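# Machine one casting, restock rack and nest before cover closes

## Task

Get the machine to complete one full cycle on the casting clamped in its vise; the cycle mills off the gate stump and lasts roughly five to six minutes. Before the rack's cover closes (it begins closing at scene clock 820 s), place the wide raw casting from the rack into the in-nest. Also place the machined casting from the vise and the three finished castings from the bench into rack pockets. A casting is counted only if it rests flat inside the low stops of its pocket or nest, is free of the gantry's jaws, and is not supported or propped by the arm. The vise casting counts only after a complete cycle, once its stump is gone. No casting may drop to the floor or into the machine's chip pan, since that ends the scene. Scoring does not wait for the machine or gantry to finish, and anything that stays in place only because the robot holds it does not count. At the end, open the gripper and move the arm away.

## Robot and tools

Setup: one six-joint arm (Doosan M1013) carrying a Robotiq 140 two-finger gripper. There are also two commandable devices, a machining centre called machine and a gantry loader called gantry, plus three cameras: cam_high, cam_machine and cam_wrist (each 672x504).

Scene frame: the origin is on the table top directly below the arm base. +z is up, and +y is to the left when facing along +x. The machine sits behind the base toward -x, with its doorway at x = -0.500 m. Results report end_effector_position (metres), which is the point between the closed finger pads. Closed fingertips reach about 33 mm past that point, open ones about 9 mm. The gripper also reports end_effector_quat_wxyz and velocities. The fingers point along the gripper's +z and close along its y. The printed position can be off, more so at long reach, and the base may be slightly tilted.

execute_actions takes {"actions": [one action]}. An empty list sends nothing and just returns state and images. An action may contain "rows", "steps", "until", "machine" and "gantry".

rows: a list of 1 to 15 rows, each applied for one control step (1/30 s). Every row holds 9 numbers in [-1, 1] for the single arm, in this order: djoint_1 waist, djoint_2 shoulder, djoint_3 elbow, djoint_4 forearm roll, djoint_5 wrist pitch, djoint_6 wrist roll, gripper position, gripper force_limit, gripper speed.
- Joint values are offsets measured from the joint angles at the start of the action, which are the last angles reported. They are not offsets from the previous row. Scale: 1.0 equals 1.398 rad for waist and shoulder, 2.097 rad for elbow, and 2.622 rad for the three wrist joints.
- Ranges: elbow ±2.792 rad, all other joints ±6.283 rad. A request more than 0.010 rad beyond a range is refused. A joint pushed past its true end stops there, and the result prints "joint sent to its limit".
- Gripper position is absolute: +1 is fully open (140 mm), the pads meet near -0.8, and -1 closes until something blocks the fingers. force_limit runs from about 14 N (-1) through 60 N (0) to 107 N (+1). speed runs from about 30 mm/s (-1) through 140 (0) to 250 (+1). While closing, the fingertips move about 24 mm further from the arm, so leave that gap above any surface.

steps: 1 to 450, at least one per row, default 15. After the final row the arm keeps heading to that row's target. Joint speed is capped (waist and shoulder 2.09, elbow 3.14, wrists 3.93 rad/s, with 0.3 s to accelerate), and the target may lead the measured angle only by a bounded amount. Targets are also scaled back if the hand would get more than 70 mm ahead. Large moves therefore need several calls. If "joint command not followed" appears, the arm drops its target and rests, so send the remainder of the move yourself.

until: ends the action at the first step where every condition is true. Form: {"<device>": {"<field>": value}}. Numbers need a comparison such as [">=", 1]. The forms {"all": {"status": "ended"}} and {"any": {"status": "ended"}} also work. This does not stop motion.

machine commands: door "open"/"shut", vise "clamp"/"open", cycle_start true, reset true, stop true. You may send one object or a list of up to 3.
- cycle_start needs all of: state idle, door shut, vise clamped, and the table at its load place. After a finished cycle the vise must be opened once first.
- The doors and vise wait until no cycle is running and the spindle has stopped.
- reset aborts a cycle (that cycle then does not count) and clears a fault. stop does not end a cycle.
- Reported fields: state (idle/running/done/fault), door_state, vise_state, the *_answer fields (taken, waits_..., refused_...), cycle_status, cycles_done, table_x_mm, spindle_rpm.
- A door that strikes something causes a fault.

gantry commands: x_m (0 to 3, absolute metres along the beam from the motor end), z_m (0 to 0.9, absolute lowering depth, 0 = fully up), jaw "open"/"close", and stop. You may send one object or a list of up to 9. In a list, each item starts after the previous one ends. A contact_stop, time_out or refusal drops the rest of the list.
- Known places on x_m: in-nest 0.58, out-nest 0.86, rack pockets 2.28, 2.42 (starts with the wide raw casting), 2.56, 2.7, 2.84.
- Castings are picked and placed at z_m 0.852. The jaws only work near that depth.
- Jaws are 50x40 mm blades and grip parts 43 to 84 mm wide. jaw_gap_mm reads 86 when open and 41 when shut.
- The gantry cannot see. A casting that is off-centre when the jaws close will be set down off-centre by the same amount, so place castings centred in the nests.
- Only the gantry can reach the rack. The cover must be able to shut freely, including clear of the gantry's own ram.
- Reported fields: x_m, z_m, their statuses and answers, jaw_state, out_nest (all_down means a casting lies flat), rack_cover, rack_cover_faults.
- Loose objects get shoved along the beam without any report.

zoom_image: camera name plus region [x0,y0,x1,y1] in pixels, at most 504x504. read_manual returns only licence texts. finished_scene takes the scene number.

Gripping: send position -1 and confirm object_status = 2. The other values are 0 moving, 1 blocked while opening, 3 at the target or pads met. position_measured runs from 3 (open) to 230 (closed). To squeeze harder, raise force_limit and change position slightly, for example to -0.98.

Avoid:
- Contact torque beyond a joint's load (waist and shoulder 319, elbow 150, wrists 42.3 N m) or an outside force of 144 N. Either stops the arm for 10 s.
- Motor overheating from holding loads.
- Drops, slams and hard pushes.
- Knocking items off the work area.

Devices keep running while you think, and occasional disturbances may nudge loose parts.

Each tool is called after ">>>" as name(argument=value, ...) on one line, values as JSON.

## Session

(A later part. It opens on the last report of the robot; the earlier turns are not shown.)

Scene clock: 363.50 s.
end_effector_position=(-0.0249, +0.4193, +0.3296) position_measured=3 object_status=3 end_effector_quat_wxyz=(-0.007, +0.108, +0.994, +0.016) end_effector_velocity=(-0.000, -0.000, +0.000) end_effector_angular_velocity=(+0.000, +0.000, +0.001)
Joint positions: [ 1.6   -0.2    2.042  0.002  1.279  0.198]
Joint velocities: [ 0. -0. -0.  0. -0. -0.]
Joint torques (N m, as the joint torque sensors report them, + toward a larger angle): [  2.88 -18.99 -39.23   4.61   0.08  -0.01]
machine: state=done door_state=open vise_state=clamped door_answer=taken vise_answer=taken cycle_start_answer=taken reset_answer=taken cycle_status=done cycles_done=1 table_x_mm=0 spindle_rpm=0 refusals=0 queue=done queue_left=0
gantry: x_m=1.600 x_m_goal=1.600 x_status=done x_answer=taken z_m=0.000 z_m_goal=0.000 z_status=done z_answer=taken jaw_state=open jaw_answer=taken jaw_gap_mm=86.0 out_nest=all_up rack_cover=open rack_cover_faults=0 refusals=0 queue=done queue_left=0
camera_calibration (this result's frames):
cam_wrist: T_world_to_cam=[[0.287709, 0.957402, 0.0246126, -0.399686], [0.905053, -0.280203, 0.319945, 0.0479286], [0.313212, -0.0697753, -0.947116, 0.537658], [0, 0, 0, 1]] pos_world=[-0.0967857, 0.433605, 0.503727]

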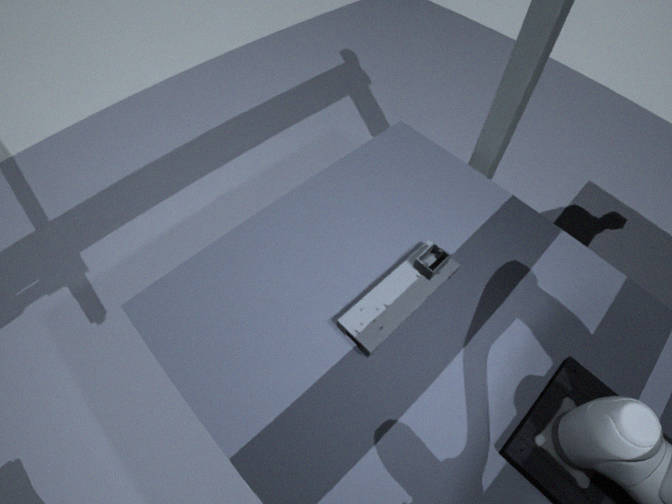

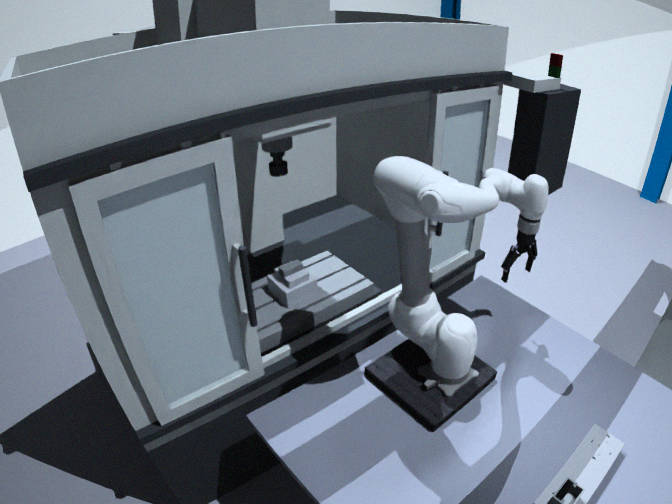

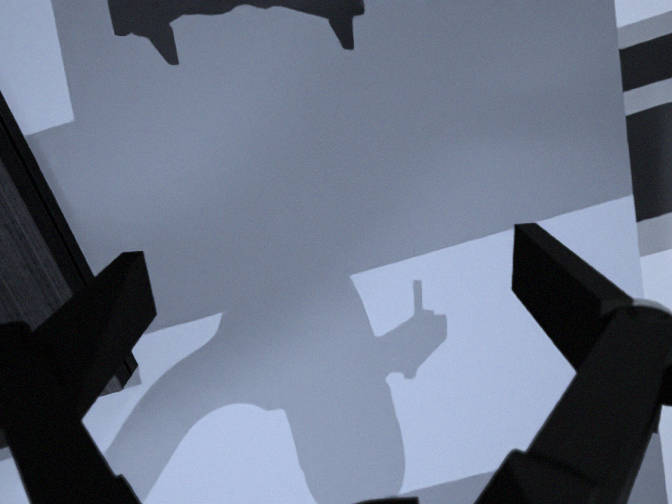

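>>> execute_actions(actions=[{"machine":{"vise":"open"},"rows":[[1,0,0,0,0,0,1,0,0]],"steps":50}])

>>> execute_actions(actions=[{"rows":[[0.145,0,0,0,0,0,1,0,0],[0.145,0,0,0,0,0,1,0,0],[0.145,0,0,0,0,0,1,0,0],[0.145,0,0,0,0,0,1,0,0],[0.145,0,0,0,0,0,1,0,0],[0.145,0,0,0,0,0,1,0,0],[0.145,0.231,-0.173,0,0.023,0,1,0,0]],"steps":40}])

>>> execute_actions(actions=[{"rows":[[0.143,0.143,-0.113,0,0.014,0.004,1,0,0]],"steps":35}])

Scene clock: 372.93 s.
end_effector_position=(-0.4185, +0.0419, +0.3288) position_measured=3 object_status=3 end_effector_quat_wxyz=(-0.008, -0.557, +0.830, +0.014) end_effector_velocity=(-0.000, -0.000, -0.001) end_effector_angular_velocity=(-0.000, -0.001, +0.002)
Joint positions: [ 2.998 -0.2    2.042  0.002  1.279  0.198]
Joint velocities: [ 0.001  0.001 -0.    -0.     0.    -0.   ]
Joint torques (N m, as the joint torque sensors report them, + toward a larger angle): [  2.56 -17.87 -39.96   4.89   0.04   0.1 ]
machine: state=idle door_state=open vise_state=open door_answer=taken vise_answer=taken cycle_start_answer=taken reset_answer=taken cycle_status=done cycles_done=1 table_x_mm=0 spindle_rpm=0 refusals=0 queue=done queue_left=0
gantry: x_m=1.600 x_m_goal=1.600 x_status=done x_answer=taken z_m=0.000 z_m_goal=0.000 z_status=done z_answer=taken jaw_state=open jaw_answer=taken jaw_gap_mm=86.0 out_nest=all_up rack_cover=open rack_cover_faults=0 refusals=0 queue=done queue_left=0
camera_calibration (this result's frames):
cam_wrist: T_world_to_cam=[[-0.893687, 0.447685, 0.0300322, -0.399936], [0.430488, 0.836636, 0.338703, 0.0470628], [0.126506, 0.315623, -0.940414, 0.537349], [0, 0, 0, 1]] pos_world=[-0.445656, -0.0299285, 0.501401]

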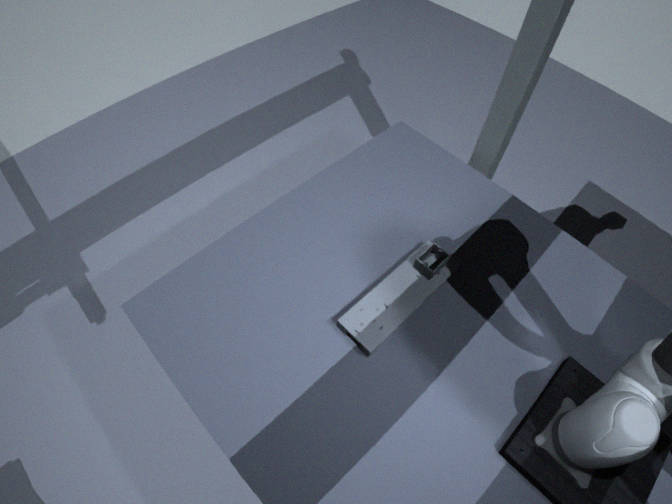

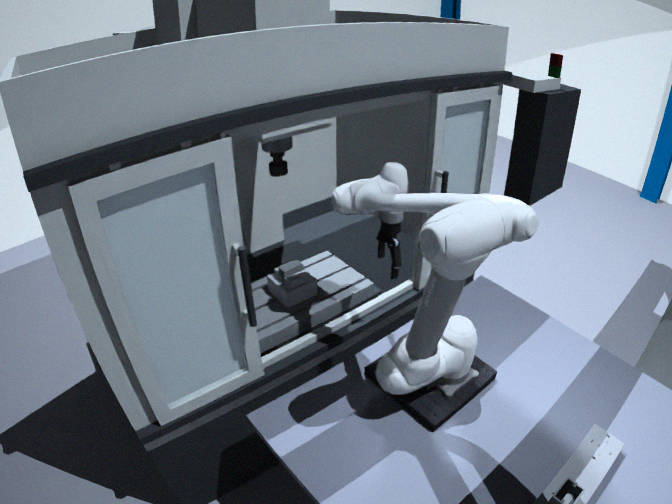

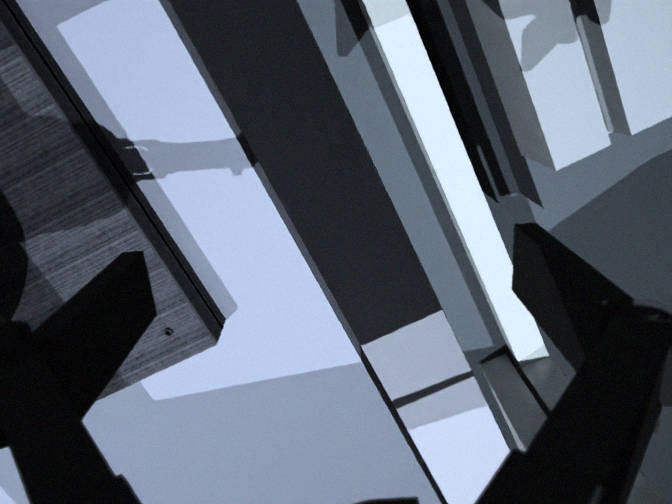

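Scene clock: 374.27 s.
end_effector_position=(-0.6167, -0.0467, +0.3588) position_measured=3 object_status=3 end_effector_quat_wxyz=(-0.000, -0.638, +0.770, +0.007) end_effector_velocity=(+0.000, +0.000, +0.000) end_effector_angular_velocity=(+0.000, +0.000, -0.000)
Joint positions: [3.201 0.123 1.679 0.002 1.34  0.198]
Joint velocities: [-0.    -0.001  0.    -0.     0.     0.   ]
Joint torques (N m, as the joint torque sensors report them, + toward a larger angle): [  1.16 -51.6  -39.93   4.54  -0.12   0.59]
machine: state=idle door_state=open vise_state=open door_answer=taken vise_answer=taken cycle_start_answer=taken reset_answer=taken cycle_status=done cycles_done=1 table_x_mm=0 spindle_rpm=0 refusals=0 queue=done queue_left=0
gantry: x_m=1.600 x_m_goal=1.600 x_status=done x_answer=taken z_m=0.000 z_m_goal=0.000 z_status=done z_answer=taken jaw_state=open jaw_answer=taken jaw_gap_mm=86.0 out_nest=all_up rack_cover=open rack_cover_faults=0 refusals=0 queue=done queue_left=0
camera_calibration (this result's frames):
cam_wrist: T_world_to_cam=[[-0.965933, 0.258648, 0.00866589, -0.583983], [0.24552, 0.905293, 0.346648, 0.0826361], [0.0818145, 0.336966, -0.937955, 0.591125], [0, 0, 0, 1]] pos_world=[-0.632739, -0.122953, 0.530864]

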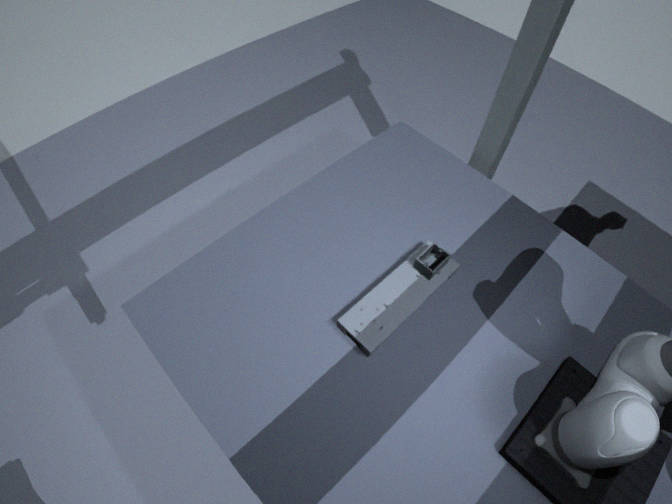

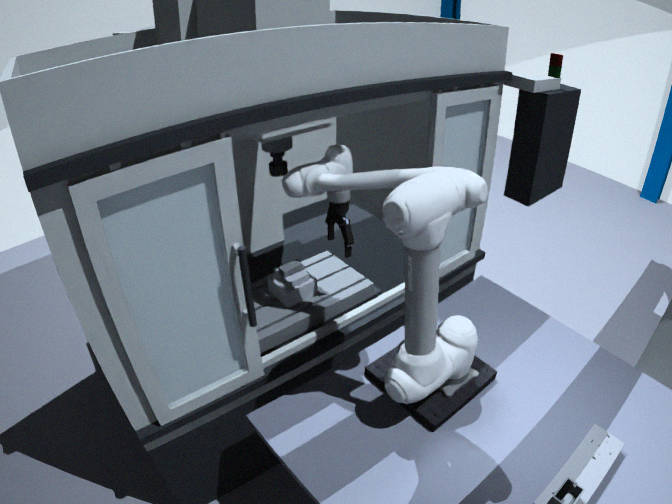

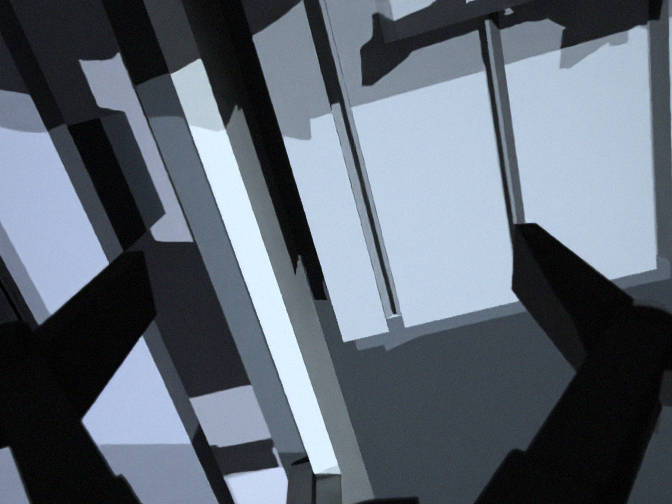

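Scene clock: 375.43 s.
end_effector_position=(-0.7183, -0.1952, +0.3508) position_measured=3 object_status=3 end_effector_quat_wxyz=(-0.000, +0.708, -0.706, -0.007) end_effector_velocity=(-0.000, +0.001, +0.001) end_effector_angular_velocity=(+0.000, +0.001, -0.001)
Joint positions: [3.401 0.323 1.442 0.002 1.376 0.209]
Joint velocities: [-0.    -0.001 -0.    -0.001 -0.     0.001]
Joint torques (N m, as the joint torque sensors report them, + toward a larger angle): [ -2.35 -71.89 -39.62   4.55  -0.19   0.11]
machine: state=idle door_state=open vise_state=open door_answer=taken vise_answer=taken cycle_start_answer=taken reset_answer=taken cycle_status=done cycles_done=1 table_x_mm=0 spindle_rpm=0 refusals=0 queue=done queue_left=0
gantry: x_m=1.600 x_m_goal=1.600 x_status=done x_answer=taken z_m=0.000 z_m_goal=0.000 z_status=done z_answer=taken jaw_state=open jaw_answer=taken jaw_gap_mm=86.0 out_nest=all_up rack_cover=open rack_cover_faults=0 refusals=0 queue=done queue_left=0
camera_calibration (this result's frames):
cam_wrist: T_world_to_cam=[[-0.997376, 0.0720548, 0.00694755, -0.702033], [0.0699502, 0.934623, 0.348692, 0.12371], [0.0186316, 0.348263, -0.937212, 0.598523], [0, 0, 0, 1]] pos_world=[-0.719997, -0.273481, 0.522684]

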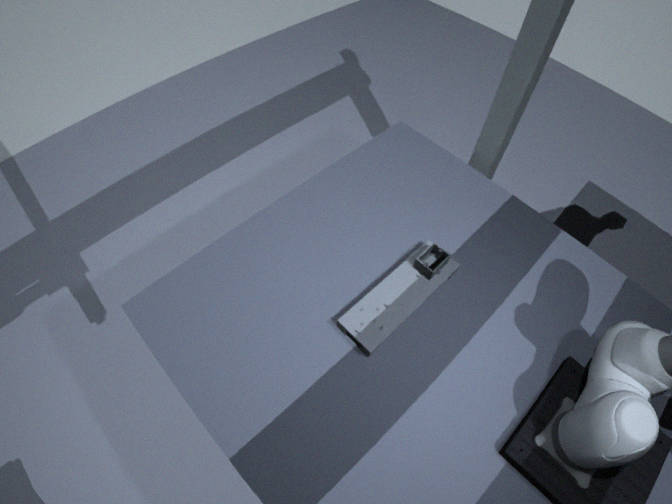

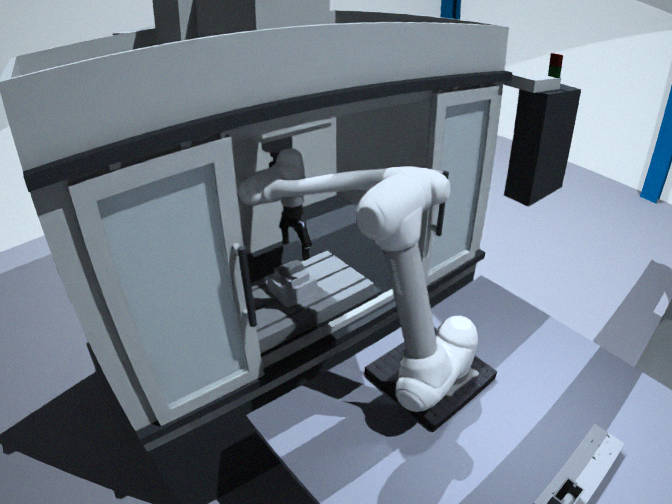

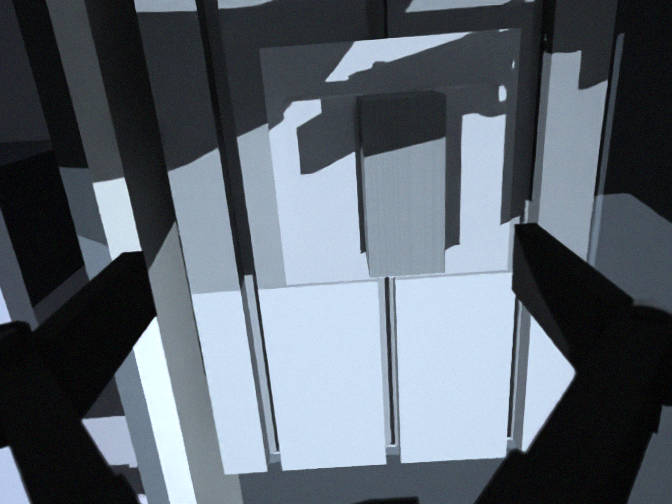

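>>> execute_actions(actions=[{"rows":[[-0.005,0.068,0.017,0,-0.049,-0.003,1,0,0]],"steps":30}])

Scene clock: 384.23 s.
end_effector_position=(-0.7552, -0.1962, +0.2592) position_measured=3 object_status=3 end_effector_quat_wxyz=(-0.001, +0.708, -0.706, -0.007) end_effector_velocity=(-0.000, -0.000, -0.000) end_effector_angular_velocity=(-0.000, +0.000, +0.000)
Joint positions: [3.394 0.418 1.478 0.002 1.248 0.201]
Joint velocities: [ 0.  0. -0.  0. -0.  0.]
Joint torques (N m, as the joint torque sensors report them, + toward a larger angle): [  0.47 -78.7  -39.24   4.46   0.32   0.02]
machine: state=idle door_state=open vise_state=open door_answer=taken vise_answer=taken cycle_start_answer=taken reset_answer=taken cycle_status=done cycles_done=1 table_x_mm=0 spindle_rpm=0 refusals=0 queue=done queue_left=0
gantry: x_m=1.600 x_m_goal=1.600 x_status=done x_answer=taken z_m=0.000 z_m_goal=0.000 z_status=done z_answer=taken jaw_state=open jaw_answer=taken jaw_gap_mm=86.0 out_nest=all_up rack_cover=open rack_cover_faults=0 refusals=0 queue=done queue_left=0
camera_calibration (this result's frames):
cam_wrist: T_world_to_cam=[[-0.997433, 0.0714457, 0.00479123, -0.73773], [0.0686147, 0.934485, 0.349328, 0.157955], [0.0204807, 0.34876, -0.936988, 0.51517], [0, 0, 0, 1]] pos_world=[-0.757225, -0.27457, 0.431065]

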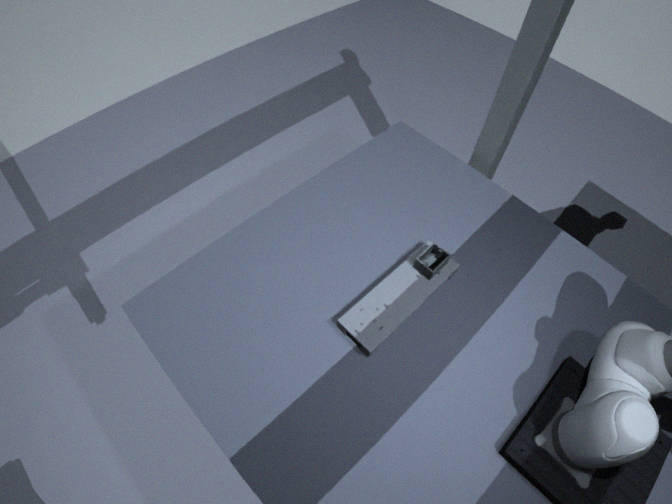

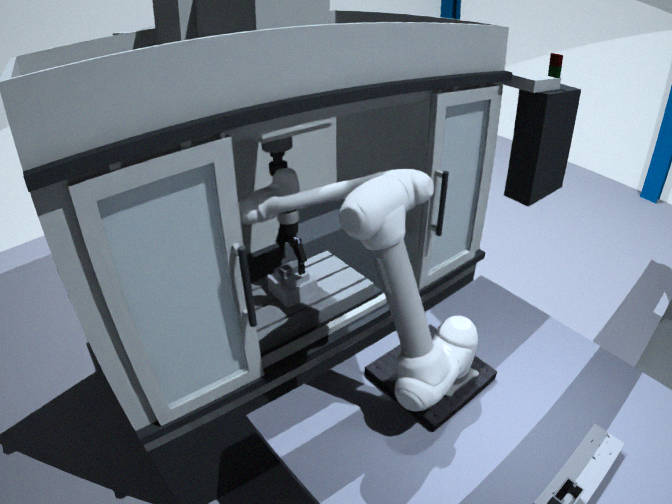

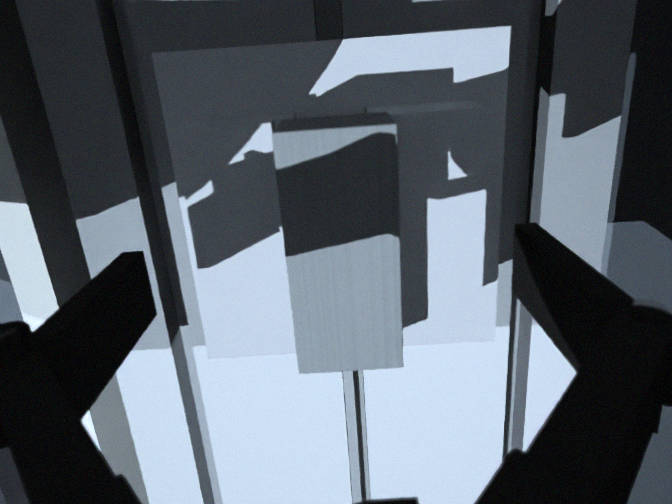

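>>> execute_actions(actions=[{"rows":[[0,0.006,0.003,0,-0.005,0,1,0,0]],"steps":15}])

>>> execute_actions(actions=[{"rows":[[0,0,0,0,0,0,-1,0.3,-0.5]],"steps":50}])

Scene clock: 390.43 s.
end_effector_position=(-0.7568, -0.1964, +0.2493) position_measured=3 object_status=3 end_effector_quat_wxyz=(-0.002, +0.708, -0.706, -0.006) end_effector_velocity=(+0.000, -0.000, -0.000) end_effector_angular_velocity=(-0.001, -0.000, -0.001)
Joint positions: [3.394 0.427 1.484 0.002 1.235 0.201]
Joint velocities: [-0.     0.     0.     0.001 -0.     0.   ]
Joint torques (N m, as the joint torque sensors report them, + toward a larger angle): [  0.04 -80.6  -39.62   4.44  -0.07  -0.12]
machine: state=idle door_state=open vise_state=open door_answer=taken vise_answer=taken cycle_start_answer=taken reset_answer=taken cycle_status=done cycles_done=1 table_x_mm=0 spindle_rpm=0 refusals=0 queue=done queue_left=0
gantry: x_m=1.600 x_m_goal=1.600 x_status=done x_answer=taken z_m=0.000 z_m_goal=0.000 z_status=done z_answer=taken jaw_state=open jaw_answer=taken jaw_gap_mm=86.0 out_nest=all_up rack_cover=open rack_cover_faults=0 refusals=0 queue=done queue_left=0
camera_calibration (this result's frames):
cam_wrist: T_world_to_cam=[[-0.997438, 0.0714638, 0.00331479, -0.738924], [0.0681063, 0.934352, 0.349783, 0.161157], [0.0218996, 0.349112, -0.936825, 0.507123], [0, 0, 0, 1]] pos_world=[-0.759112, -0.274813, 0.421165]

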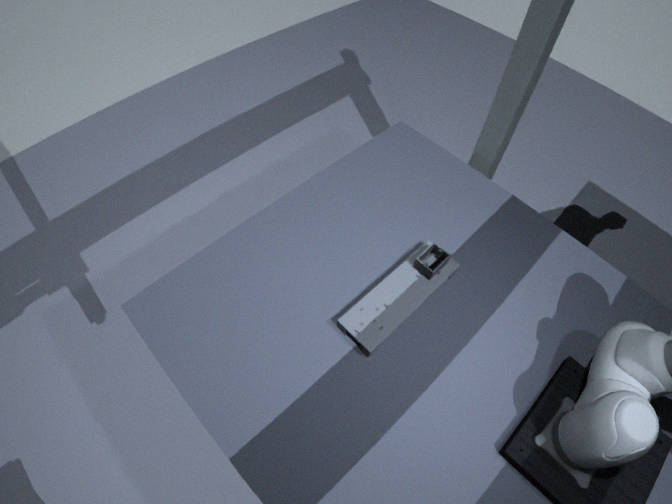

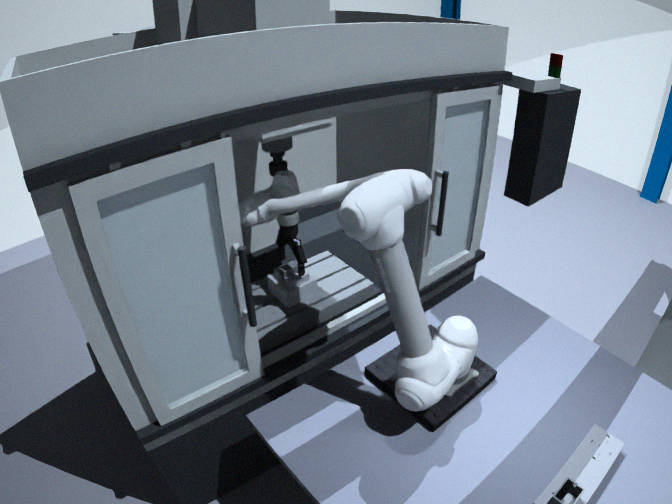

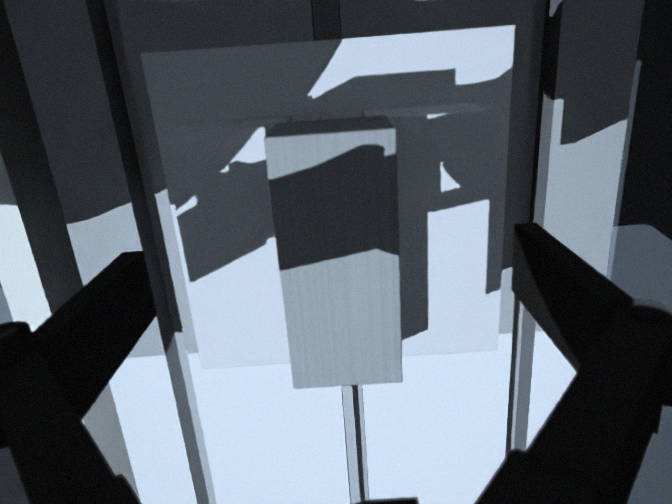

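Scene clock: 401.90 s.
end_effector_position=(-0.7570, -0.1964, +0.2513) position_measured=169 object_status=2 end_effector_quat_wxyz=(-0.002, +0.708, -0.706, -0.007) end_effector_velocity=(+0.000, +0.000, +0.001) end_effector_angular_velocity=(+0.000, +0.001, -0.000)
Joint positions: [3.394 0.425 1.482 0.002 1.237 0.201]
Joint velocities: [-0.    -0.001  0.    -0.     0.     0.   ]
Joint torques (N m, as the joint torque sensors report them, + toward a larger angle): [ -3.76 -60.17 -28.77   3.16  -2.51   0.05]
FORCE FAULT: contact force on the arm reached its limit, and the arm stopped for 10 seconds. The contact can be on any part of the arm, not only on its tool. The arm's remaining commands of this call were not run. The arm holds still and accepts commands again. Move the arm away from the contact; if what it grips holds it there, let go first. Pushing or pulling that hard again can fault the arm again.
machine: state=idle door_state=open vise_state=open door_answer=taken vise_answer=taken cycle_start_answer=taken reset_answer=taken cycle_status=done cycles_done=1 table_x_mm=0 spindle_rpm=0 refusals=0 queue=done queue_left=0
gantry: x_m=1.600 x_m_goal=1.600 x_status=done x_answer=taken z_m=0.000 z_m_goal=0.000 z_status=done z_answer=taken jaw_state=open jaw_answer=taken jaw_gap_mm=86.0 out_nest=all_up rack_cover=open rack_cover_faults=0 refusals=0 queue=done queue_left=0
camera_calibration (this result's frames):
cam_wrist: T_world_to_cam=[[-0.997434, 0.0714509, 0.00447426, -0.73946], [0.0685064, 0.934447, 0.349451, 0.160952], [0.0207877, 0.348861, -0.936944, 0.508194], [0, 0, 0, 1]] pos_world=[-0.759153, -0.274855, 0.423213]

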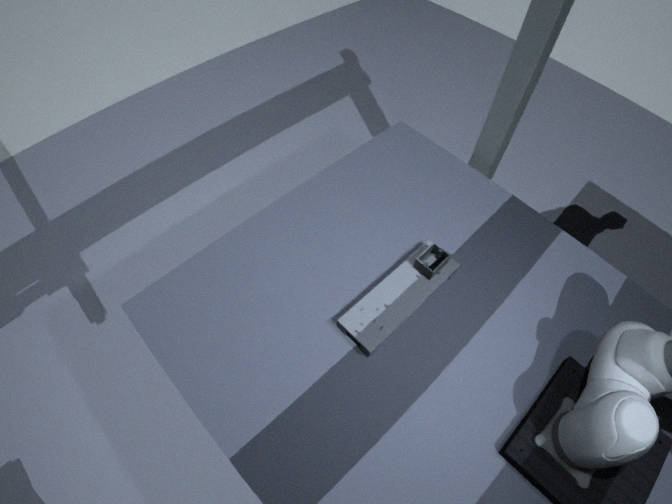

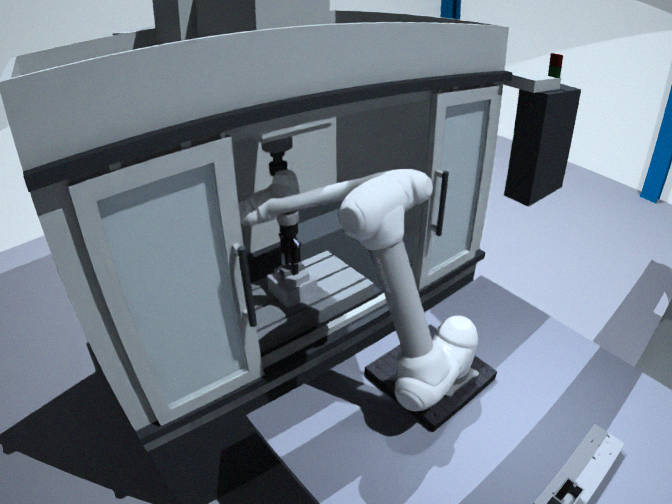

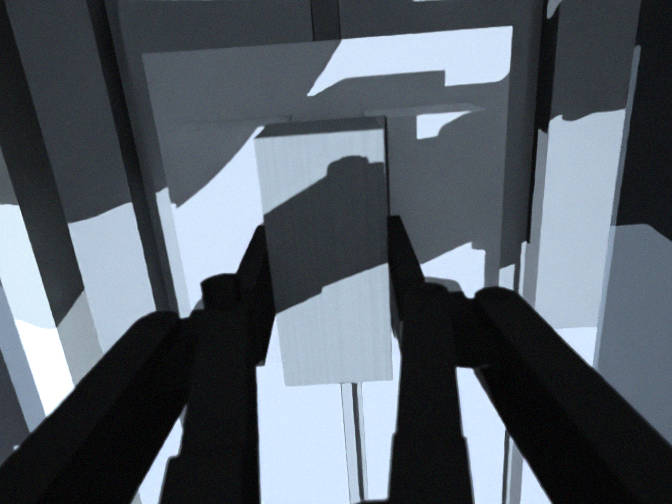

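>>> execute_actions(actions=[{"rows":[[0,-0.01,0,0,0.005,0,-1,0.3,-0.5],[0,-0.02,0,0,0.01,0,-1,0.3,-0.5],[0,-0.03,0,0,0.016,0,-1,0.3,-0.5],[0,-0.04,0,0,0.021,0,-1,0.3,-0.5],[0,-0.05,-0.005,0,0.03,0,-1,0.3,-0.5],[0,-0.073,-0.019,0,0.053,0,-1,0.3,-0.5]],"steps":35}])

>>> execute_actions(actions=[{"rows":[[-0.143,-0.143,0.113,0,-0.014,0,-1,0.3,-0.5]],"steps":35}])

>>> execute_actions(actions=[{"rows":[[0,-0.231,0.173,0,-0.023,0,-1,0.3,-0.5]],"steps":35}])

>>> execute_actions(actions=[{"rows":[[-1,0,0,0,0,0,-1,0.3,-0.5]],"steps":55}])

>>> execute_actions(actions=[{"rows":[[-1,0,0,0,0,-0.01,-1,0.3,-0.5]],"steps":55}])

Scene clock: 411.47 s.
end_effector_position=(-0.7197, -0.1902, +0.3507) position_measured=169 object_status=2 end_effector_quat_wxyz=(-0.000, +0.708, -0.706, -0.007) end_effector_velocity=(-0.000, -0.000, -0.001) end_effector_angular_velocity=(+0.000, -0.001, +0.000)
Joint positions: [3.394 0.323 1.442 0.002 1.376 0.201]
Joint velocities: [ 0.     0.001 -0.    -0.     0.    -0.   ]
Joint torques (N m, as the joint torque sensors report them, + toward a larger angle): [  3.3  -74.58 -42.55   4.53   0.27   0.05]
machine: state=idle door_state=open vise_state=open door_answer=taken vise_answer=taken cycle_start_answer=taken reset_answer=taken cycle_status=done cycles_done=1 table_x_mm=0 spindle_rpm=0 refusals=0 queue=done queue_left=0
gantry: x_m=1.600 x_m_goal=1.600 x_status=done x_answer=taken z_m=0.000 z_m_goal=0.000 z_status=done z_answer=taken jaw_state=open jaw_answer=taken jaw_gap_mm=86.0 out_nest=all_up rack_cover=open rack_cover_faults=0 refusals=0 queue=done queue_left=0
camera_calibration (this result's frames):
cam_wrist: T_world_to_cam=[[-0.997437, 0.0711731, 0.00728364, -0.704192], [0.0692424, 0.934704, 0.348618, 0.118689], [0.0180042, 0.348229, -0.937237, 0.596262], [0, 0, 0, 1]] pos_world=[-0.721341, -0.268456, 0.522591]

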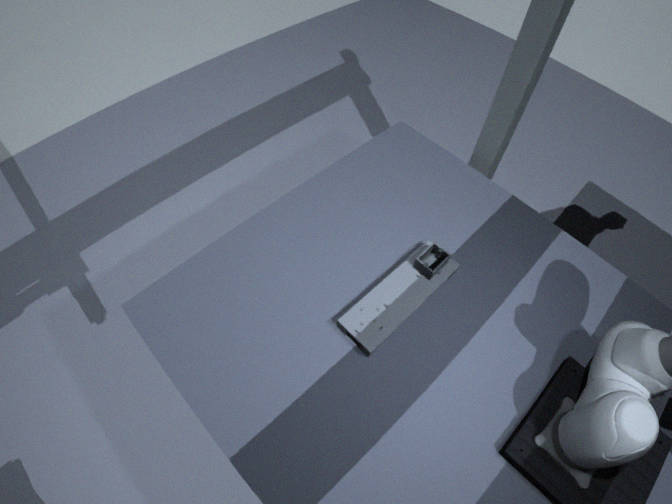

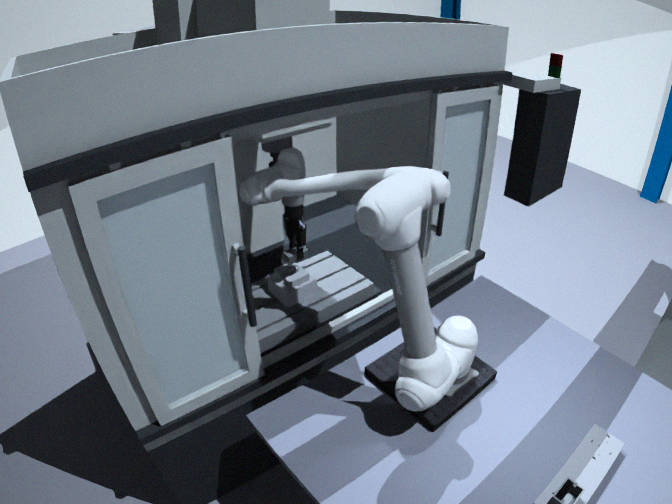

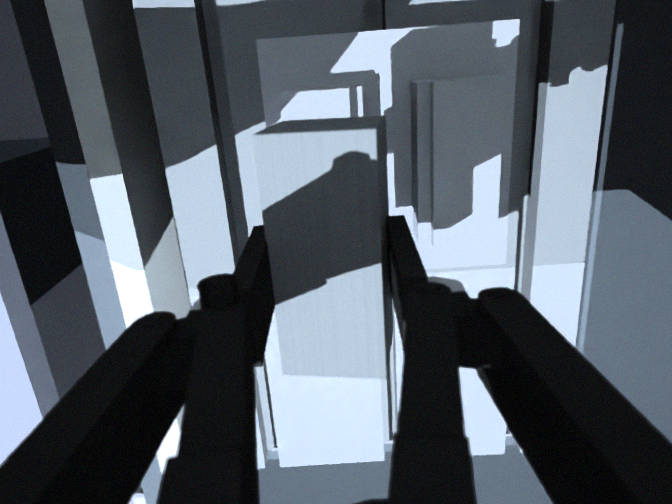

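Scene clock: 412.63 s.
end_effector_position=(-0.6171, -0.0423, +0.3587) position_measured=169 object_status=2 end_effector_quat_wxyz=(-0.000, -0.634, +0.773, +0.007) end_effector_velocity=(-0.000, +0.000, -0.002) end_effector_angular_velocity=(+0.000, -0.003, -0.000)
Joint positions: [3.194 0.124 1.679 0.002 1.339 0.201]
Joint velocities: [-0.     0.002  0.    -0.     0.    -0.   ]
Joint torques (N m, as the joint torque sensors report them, + toward a larger angle): [ -1.77 -57.08 -43.48   4.4    0.18   0.39]
machine: state=idle door_state=open vise_state=open door_answer=taken vise_answer=taken cycle_start_answer=taken reset_answer=taken cycle_status=done cycles_done=1 table_x_mm=0 spindle_rpm=0 refusals=0 queue=done queue_left=0
gantry: x_m=1.600 x_m_goal=1.600 x_status=done x_answer=taken z_m=0.000 z_m_goal=0.000 z_status=done z_answer=taken jaw_state=open jaw_answer=taken jaw_gap_mm=86.0 out_nest=all_up rack_cover=open rack_cover_faults=0 refusals=0 queue=done queue_left=0
camera_calibration (this result's frames):
cam_wrist: T_world_to_cam=[[-0.963402, 0.267908, 0.00908067, -0.583718], [0.254354, 0.902919, 0.34647, 0.0842626], [0.0846228, 0.336099, -0.938017, 0.591321], [0, 0, 0, 1]] pos_world=[-0.633827, -0.118442, 0.530775]

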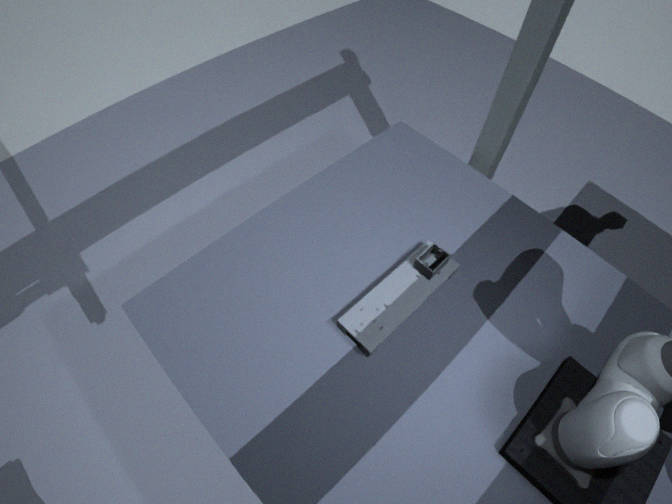

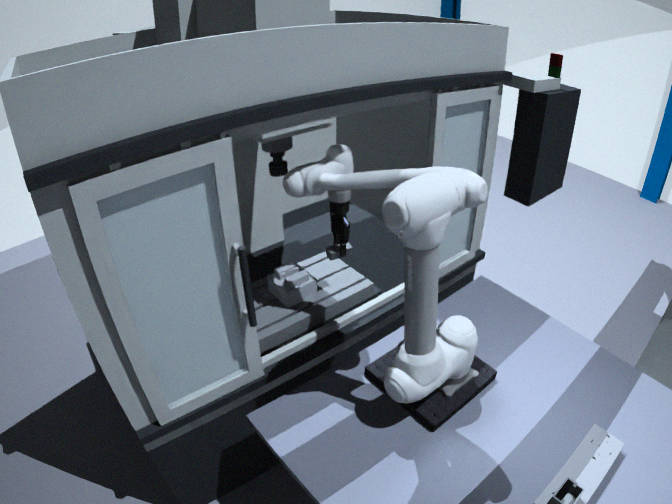

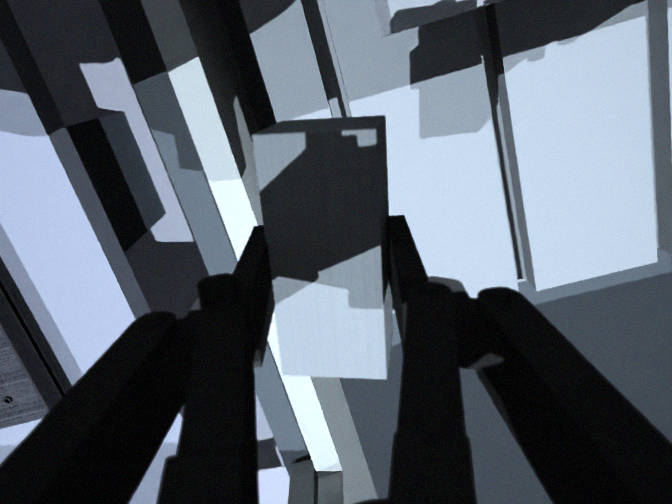

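Scene clock: 413.80 s.
end_effector_position=(-0.4194, -0.0409, +0.3276) position_measured=169 object_status=2 end_effector_quat_wxyz=(-0.008, -0.634, +0.773, +0.014) end_effector_velocity=(-0.000, +0.000, -0.001) end_effector_angular_velocity=(+0.000, -0.002, +0.000)
Joint positions: [ 3.194 -0.199  2.042  0.002  1.279  0.201]
Joint velocities: [-0.     0.001 -0.    -0.     0.001 -0.   ]
Joint torques (N m, as the joint torque sensors report them, + toward a larger angle): [  3.59 -21.68 -43.68   4.51  -0.15   0.61]
machine: state=idle door_state=open vise_state=open door_answer=taken vise_answer=taken cycle_start_answer=taken reset_answer=taken cycle_status=done cycles_done=1 table_x_mm=0 spindle_rpm=0 refusals=0 queue=done queue_left=0
gantry: x_m=1.600 x_m_goal=1.600 x_status=done x_answer=taken z_m=0.000 z_m_goal=0.000 z_status=done z_answer=taken jaw_state=open jaw_answer=taken jaw_gap_mm=86.0 out_nest=all_up rack_cover=open rack_cover_faults=0 refusals=0 queue=done queue_left=0
camera_calibration (this result's frames):
cam_wrist: T_world_to_cam=[[-0.963062, 0.26774, 0.0287566, -0.399695], [0.261226, 0.902993, 0.341123, 0.0480717], [0.0653653, 0.336035, -0.939579, 0.537429], [0, 0, 0, 1]] pos_world=[-0.432618, -0.116989, 0.500053]

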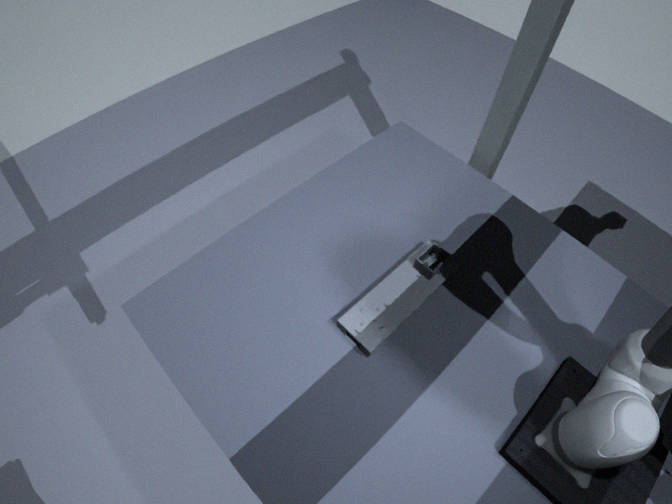

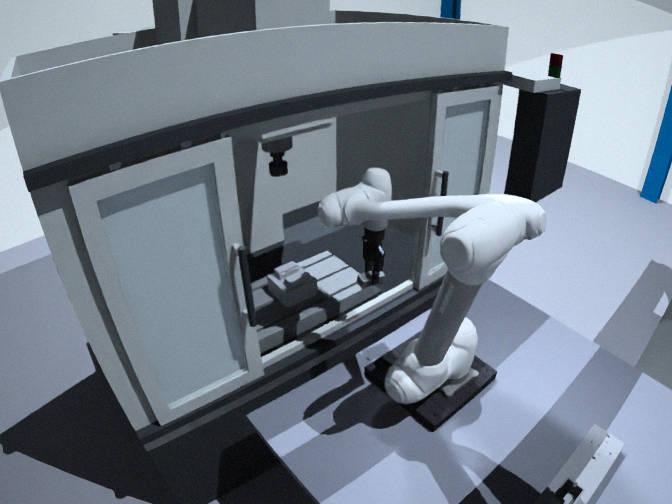

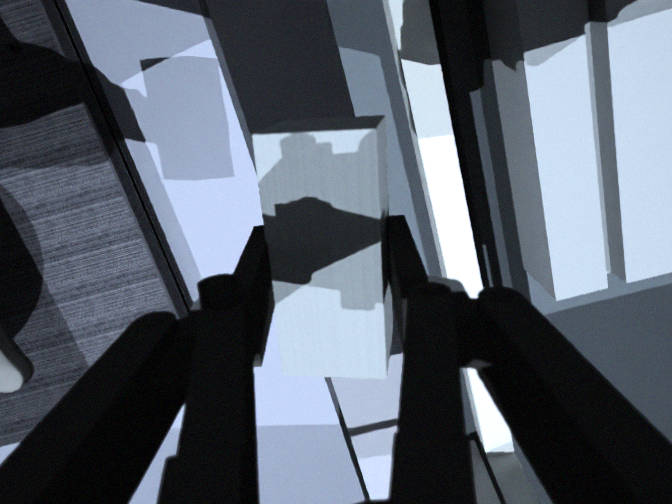

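Scene clock: 415.63 s.
end_effector_position=(-0.1066, +0.4060, +0.3301) position_measured=169 object_status=2 end_effector_quat_wxyz=(-0.008, +0.012, +1.000, +0.016) end_effector_velocity=(+0.000, +0.000, -0.000) end_effector_angular_velocity=(+0.000, -0.000, -0.001)
Joint positions: [ 1.796 -0.199  2.042  0.002  1.279  0.201]
Joint velocities: [-0.  0.  0. -0. -0.  0.]
Joint torques (N m, as the joint torque sensors report them, + toward a larger angle): [  0.22 -19.15 -43.4    4.38  -0.16   0.52]
machine: state=idle door_state=open vise_state=open door_answer=taken vise_answer=taken cycle_start_answer=taken reset_answer=taken cycle_status=done cycles_done=1 table_x_mm=0 spindle_rpm=0 refusals=0 queue=done queue_left=0
gantry: x_m=1.600 x_m_goal=1.600 x_status=done x_answer=taken z_m=0.000 z_m_goal=0.000 z_status=done z_answer=taken jaw_state=open jaw_answer=taken jaw_gap_mm=86.0 out_nest=all_up rack_cover=open rack_cover_faults=0 refusals=0 queue=done queue_left=0
camera_calibration (this result's frames):
cam_wrist: T_world_to_cam=[[0.0986983, 0.994746, 0.0271726, -0.399587], [0.9413, -0.102184, 0.321735, 0.0489557], [0.322821, -0.00617716, -0.94644, 0.537746], [0, 0, 0, 1]] pos_world=[-0.180239, 0.405812, 0.504051]

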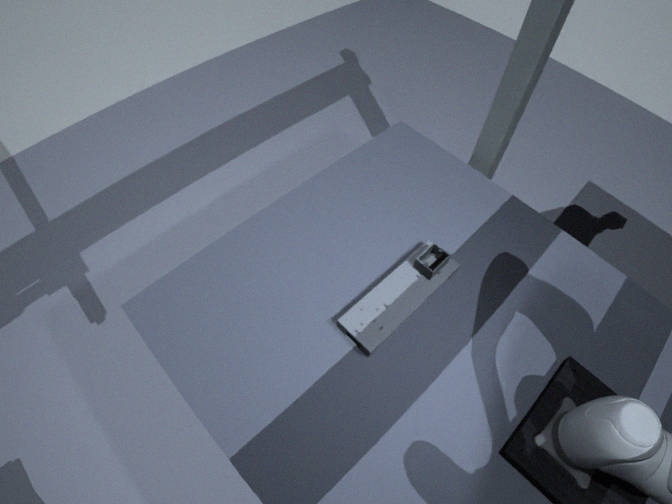

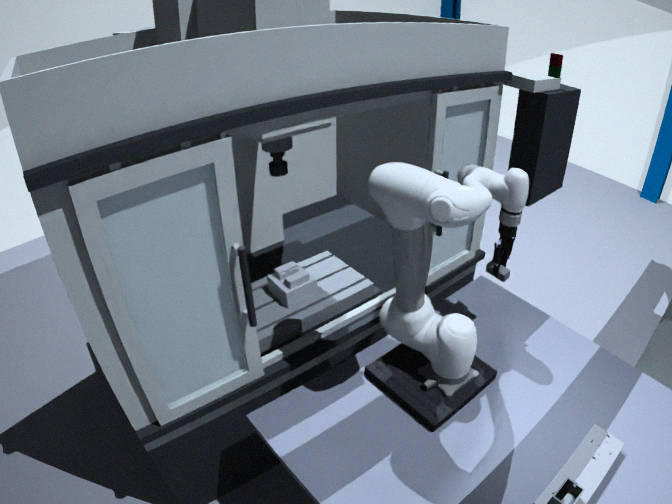

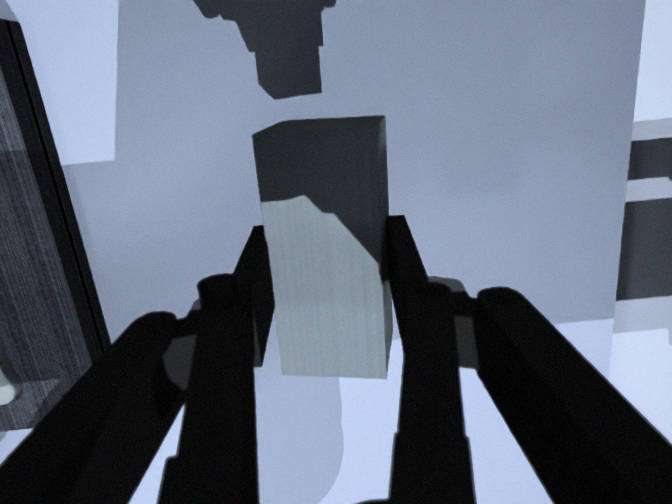

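Scene clock: 417.47 s.
end_effector_position=(+0.3874, +0.1746, +0.3222) position_measured=169 object_status=2 end_effector_quat_wxyz=(-0.004, +0.642, +0.766, +0.011) end_effector_velocity=(-0.000, +0.000, +0.000) end_effector_angular_velocity=(-0.000, -0.000, +0.001)
Joint positions: [ 0.398 -0.199  2.042  0.002  1.279  0.175]
Joint velocities: [ 0. -0.  0. -0. -0. -0.]
Joint torques (N m, as the joint torque sensors report them, + toward a larger angle): [  3.65 -20.77 -42.45   4.61  -0.4    0.16]
machine: state=idle door_state=open vise_state=open door_answer=taken vise_answer=taken cycle_start_answer=taken reset_answer=taken cycle_status=done cycles_done=1 table_x_mm=0 spindle_rpm=0 refusals=0 queue=done queue_left=0
gantry: x_m=1.600 x_m_goal=1.600 x_status=done x_answer=taken z_m=0.000 z_m_goal=0.000 z_status=done z_answer=taken jaw_state=open jaw_answer=taken jaw_gap_mm=86.0 out_nest=all_up rack_cover=open rack_cover_faults=0 refusals=0 queue=done queue_left=0
camera_calibration (this result's frames):
cam_wrist: T_world_to_cam=[[0.994966, 0.0999528, 0.00716586, -0.402487], [0.0924115, -0.942849, 0.320149, 0.0390634], [0.0387561, -0.317875, -0.94734, 0.534207], [0, 0, 0, 1]] pos_world=[0.376147, 0.246872, 0.496454]

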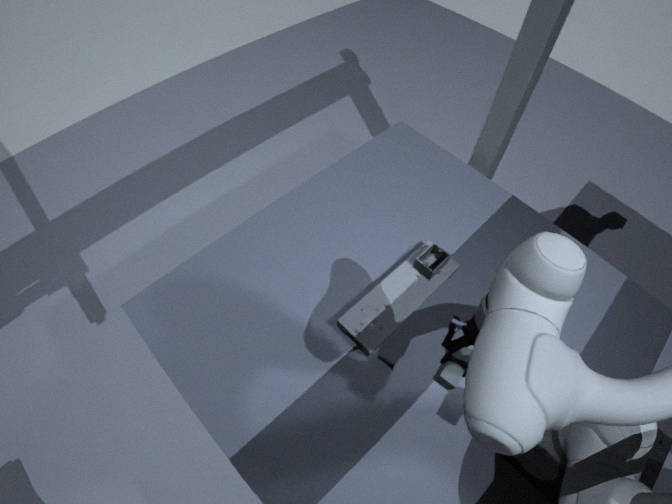

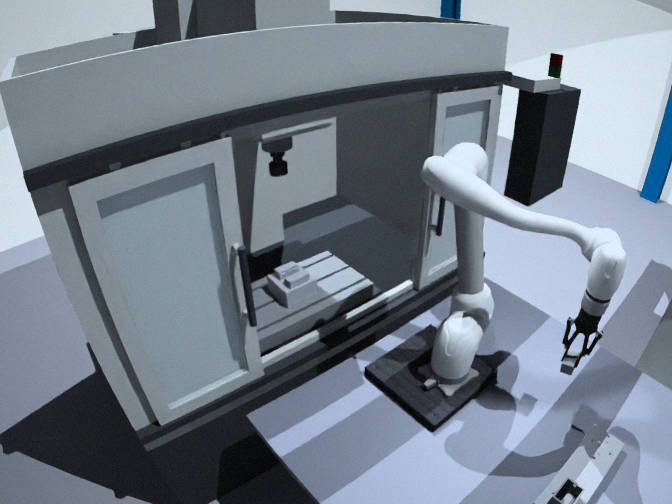

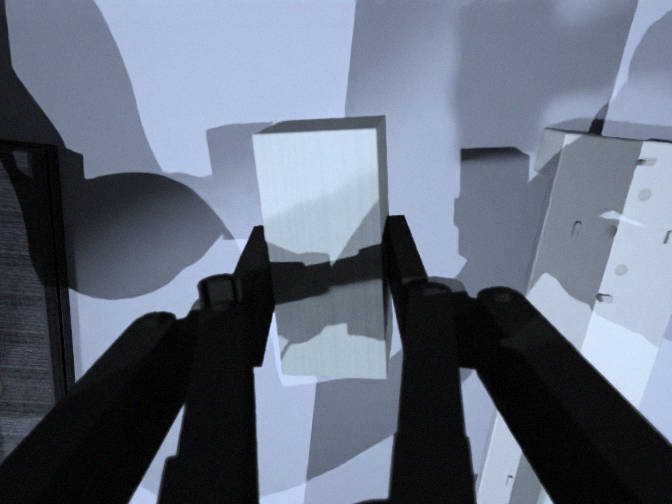

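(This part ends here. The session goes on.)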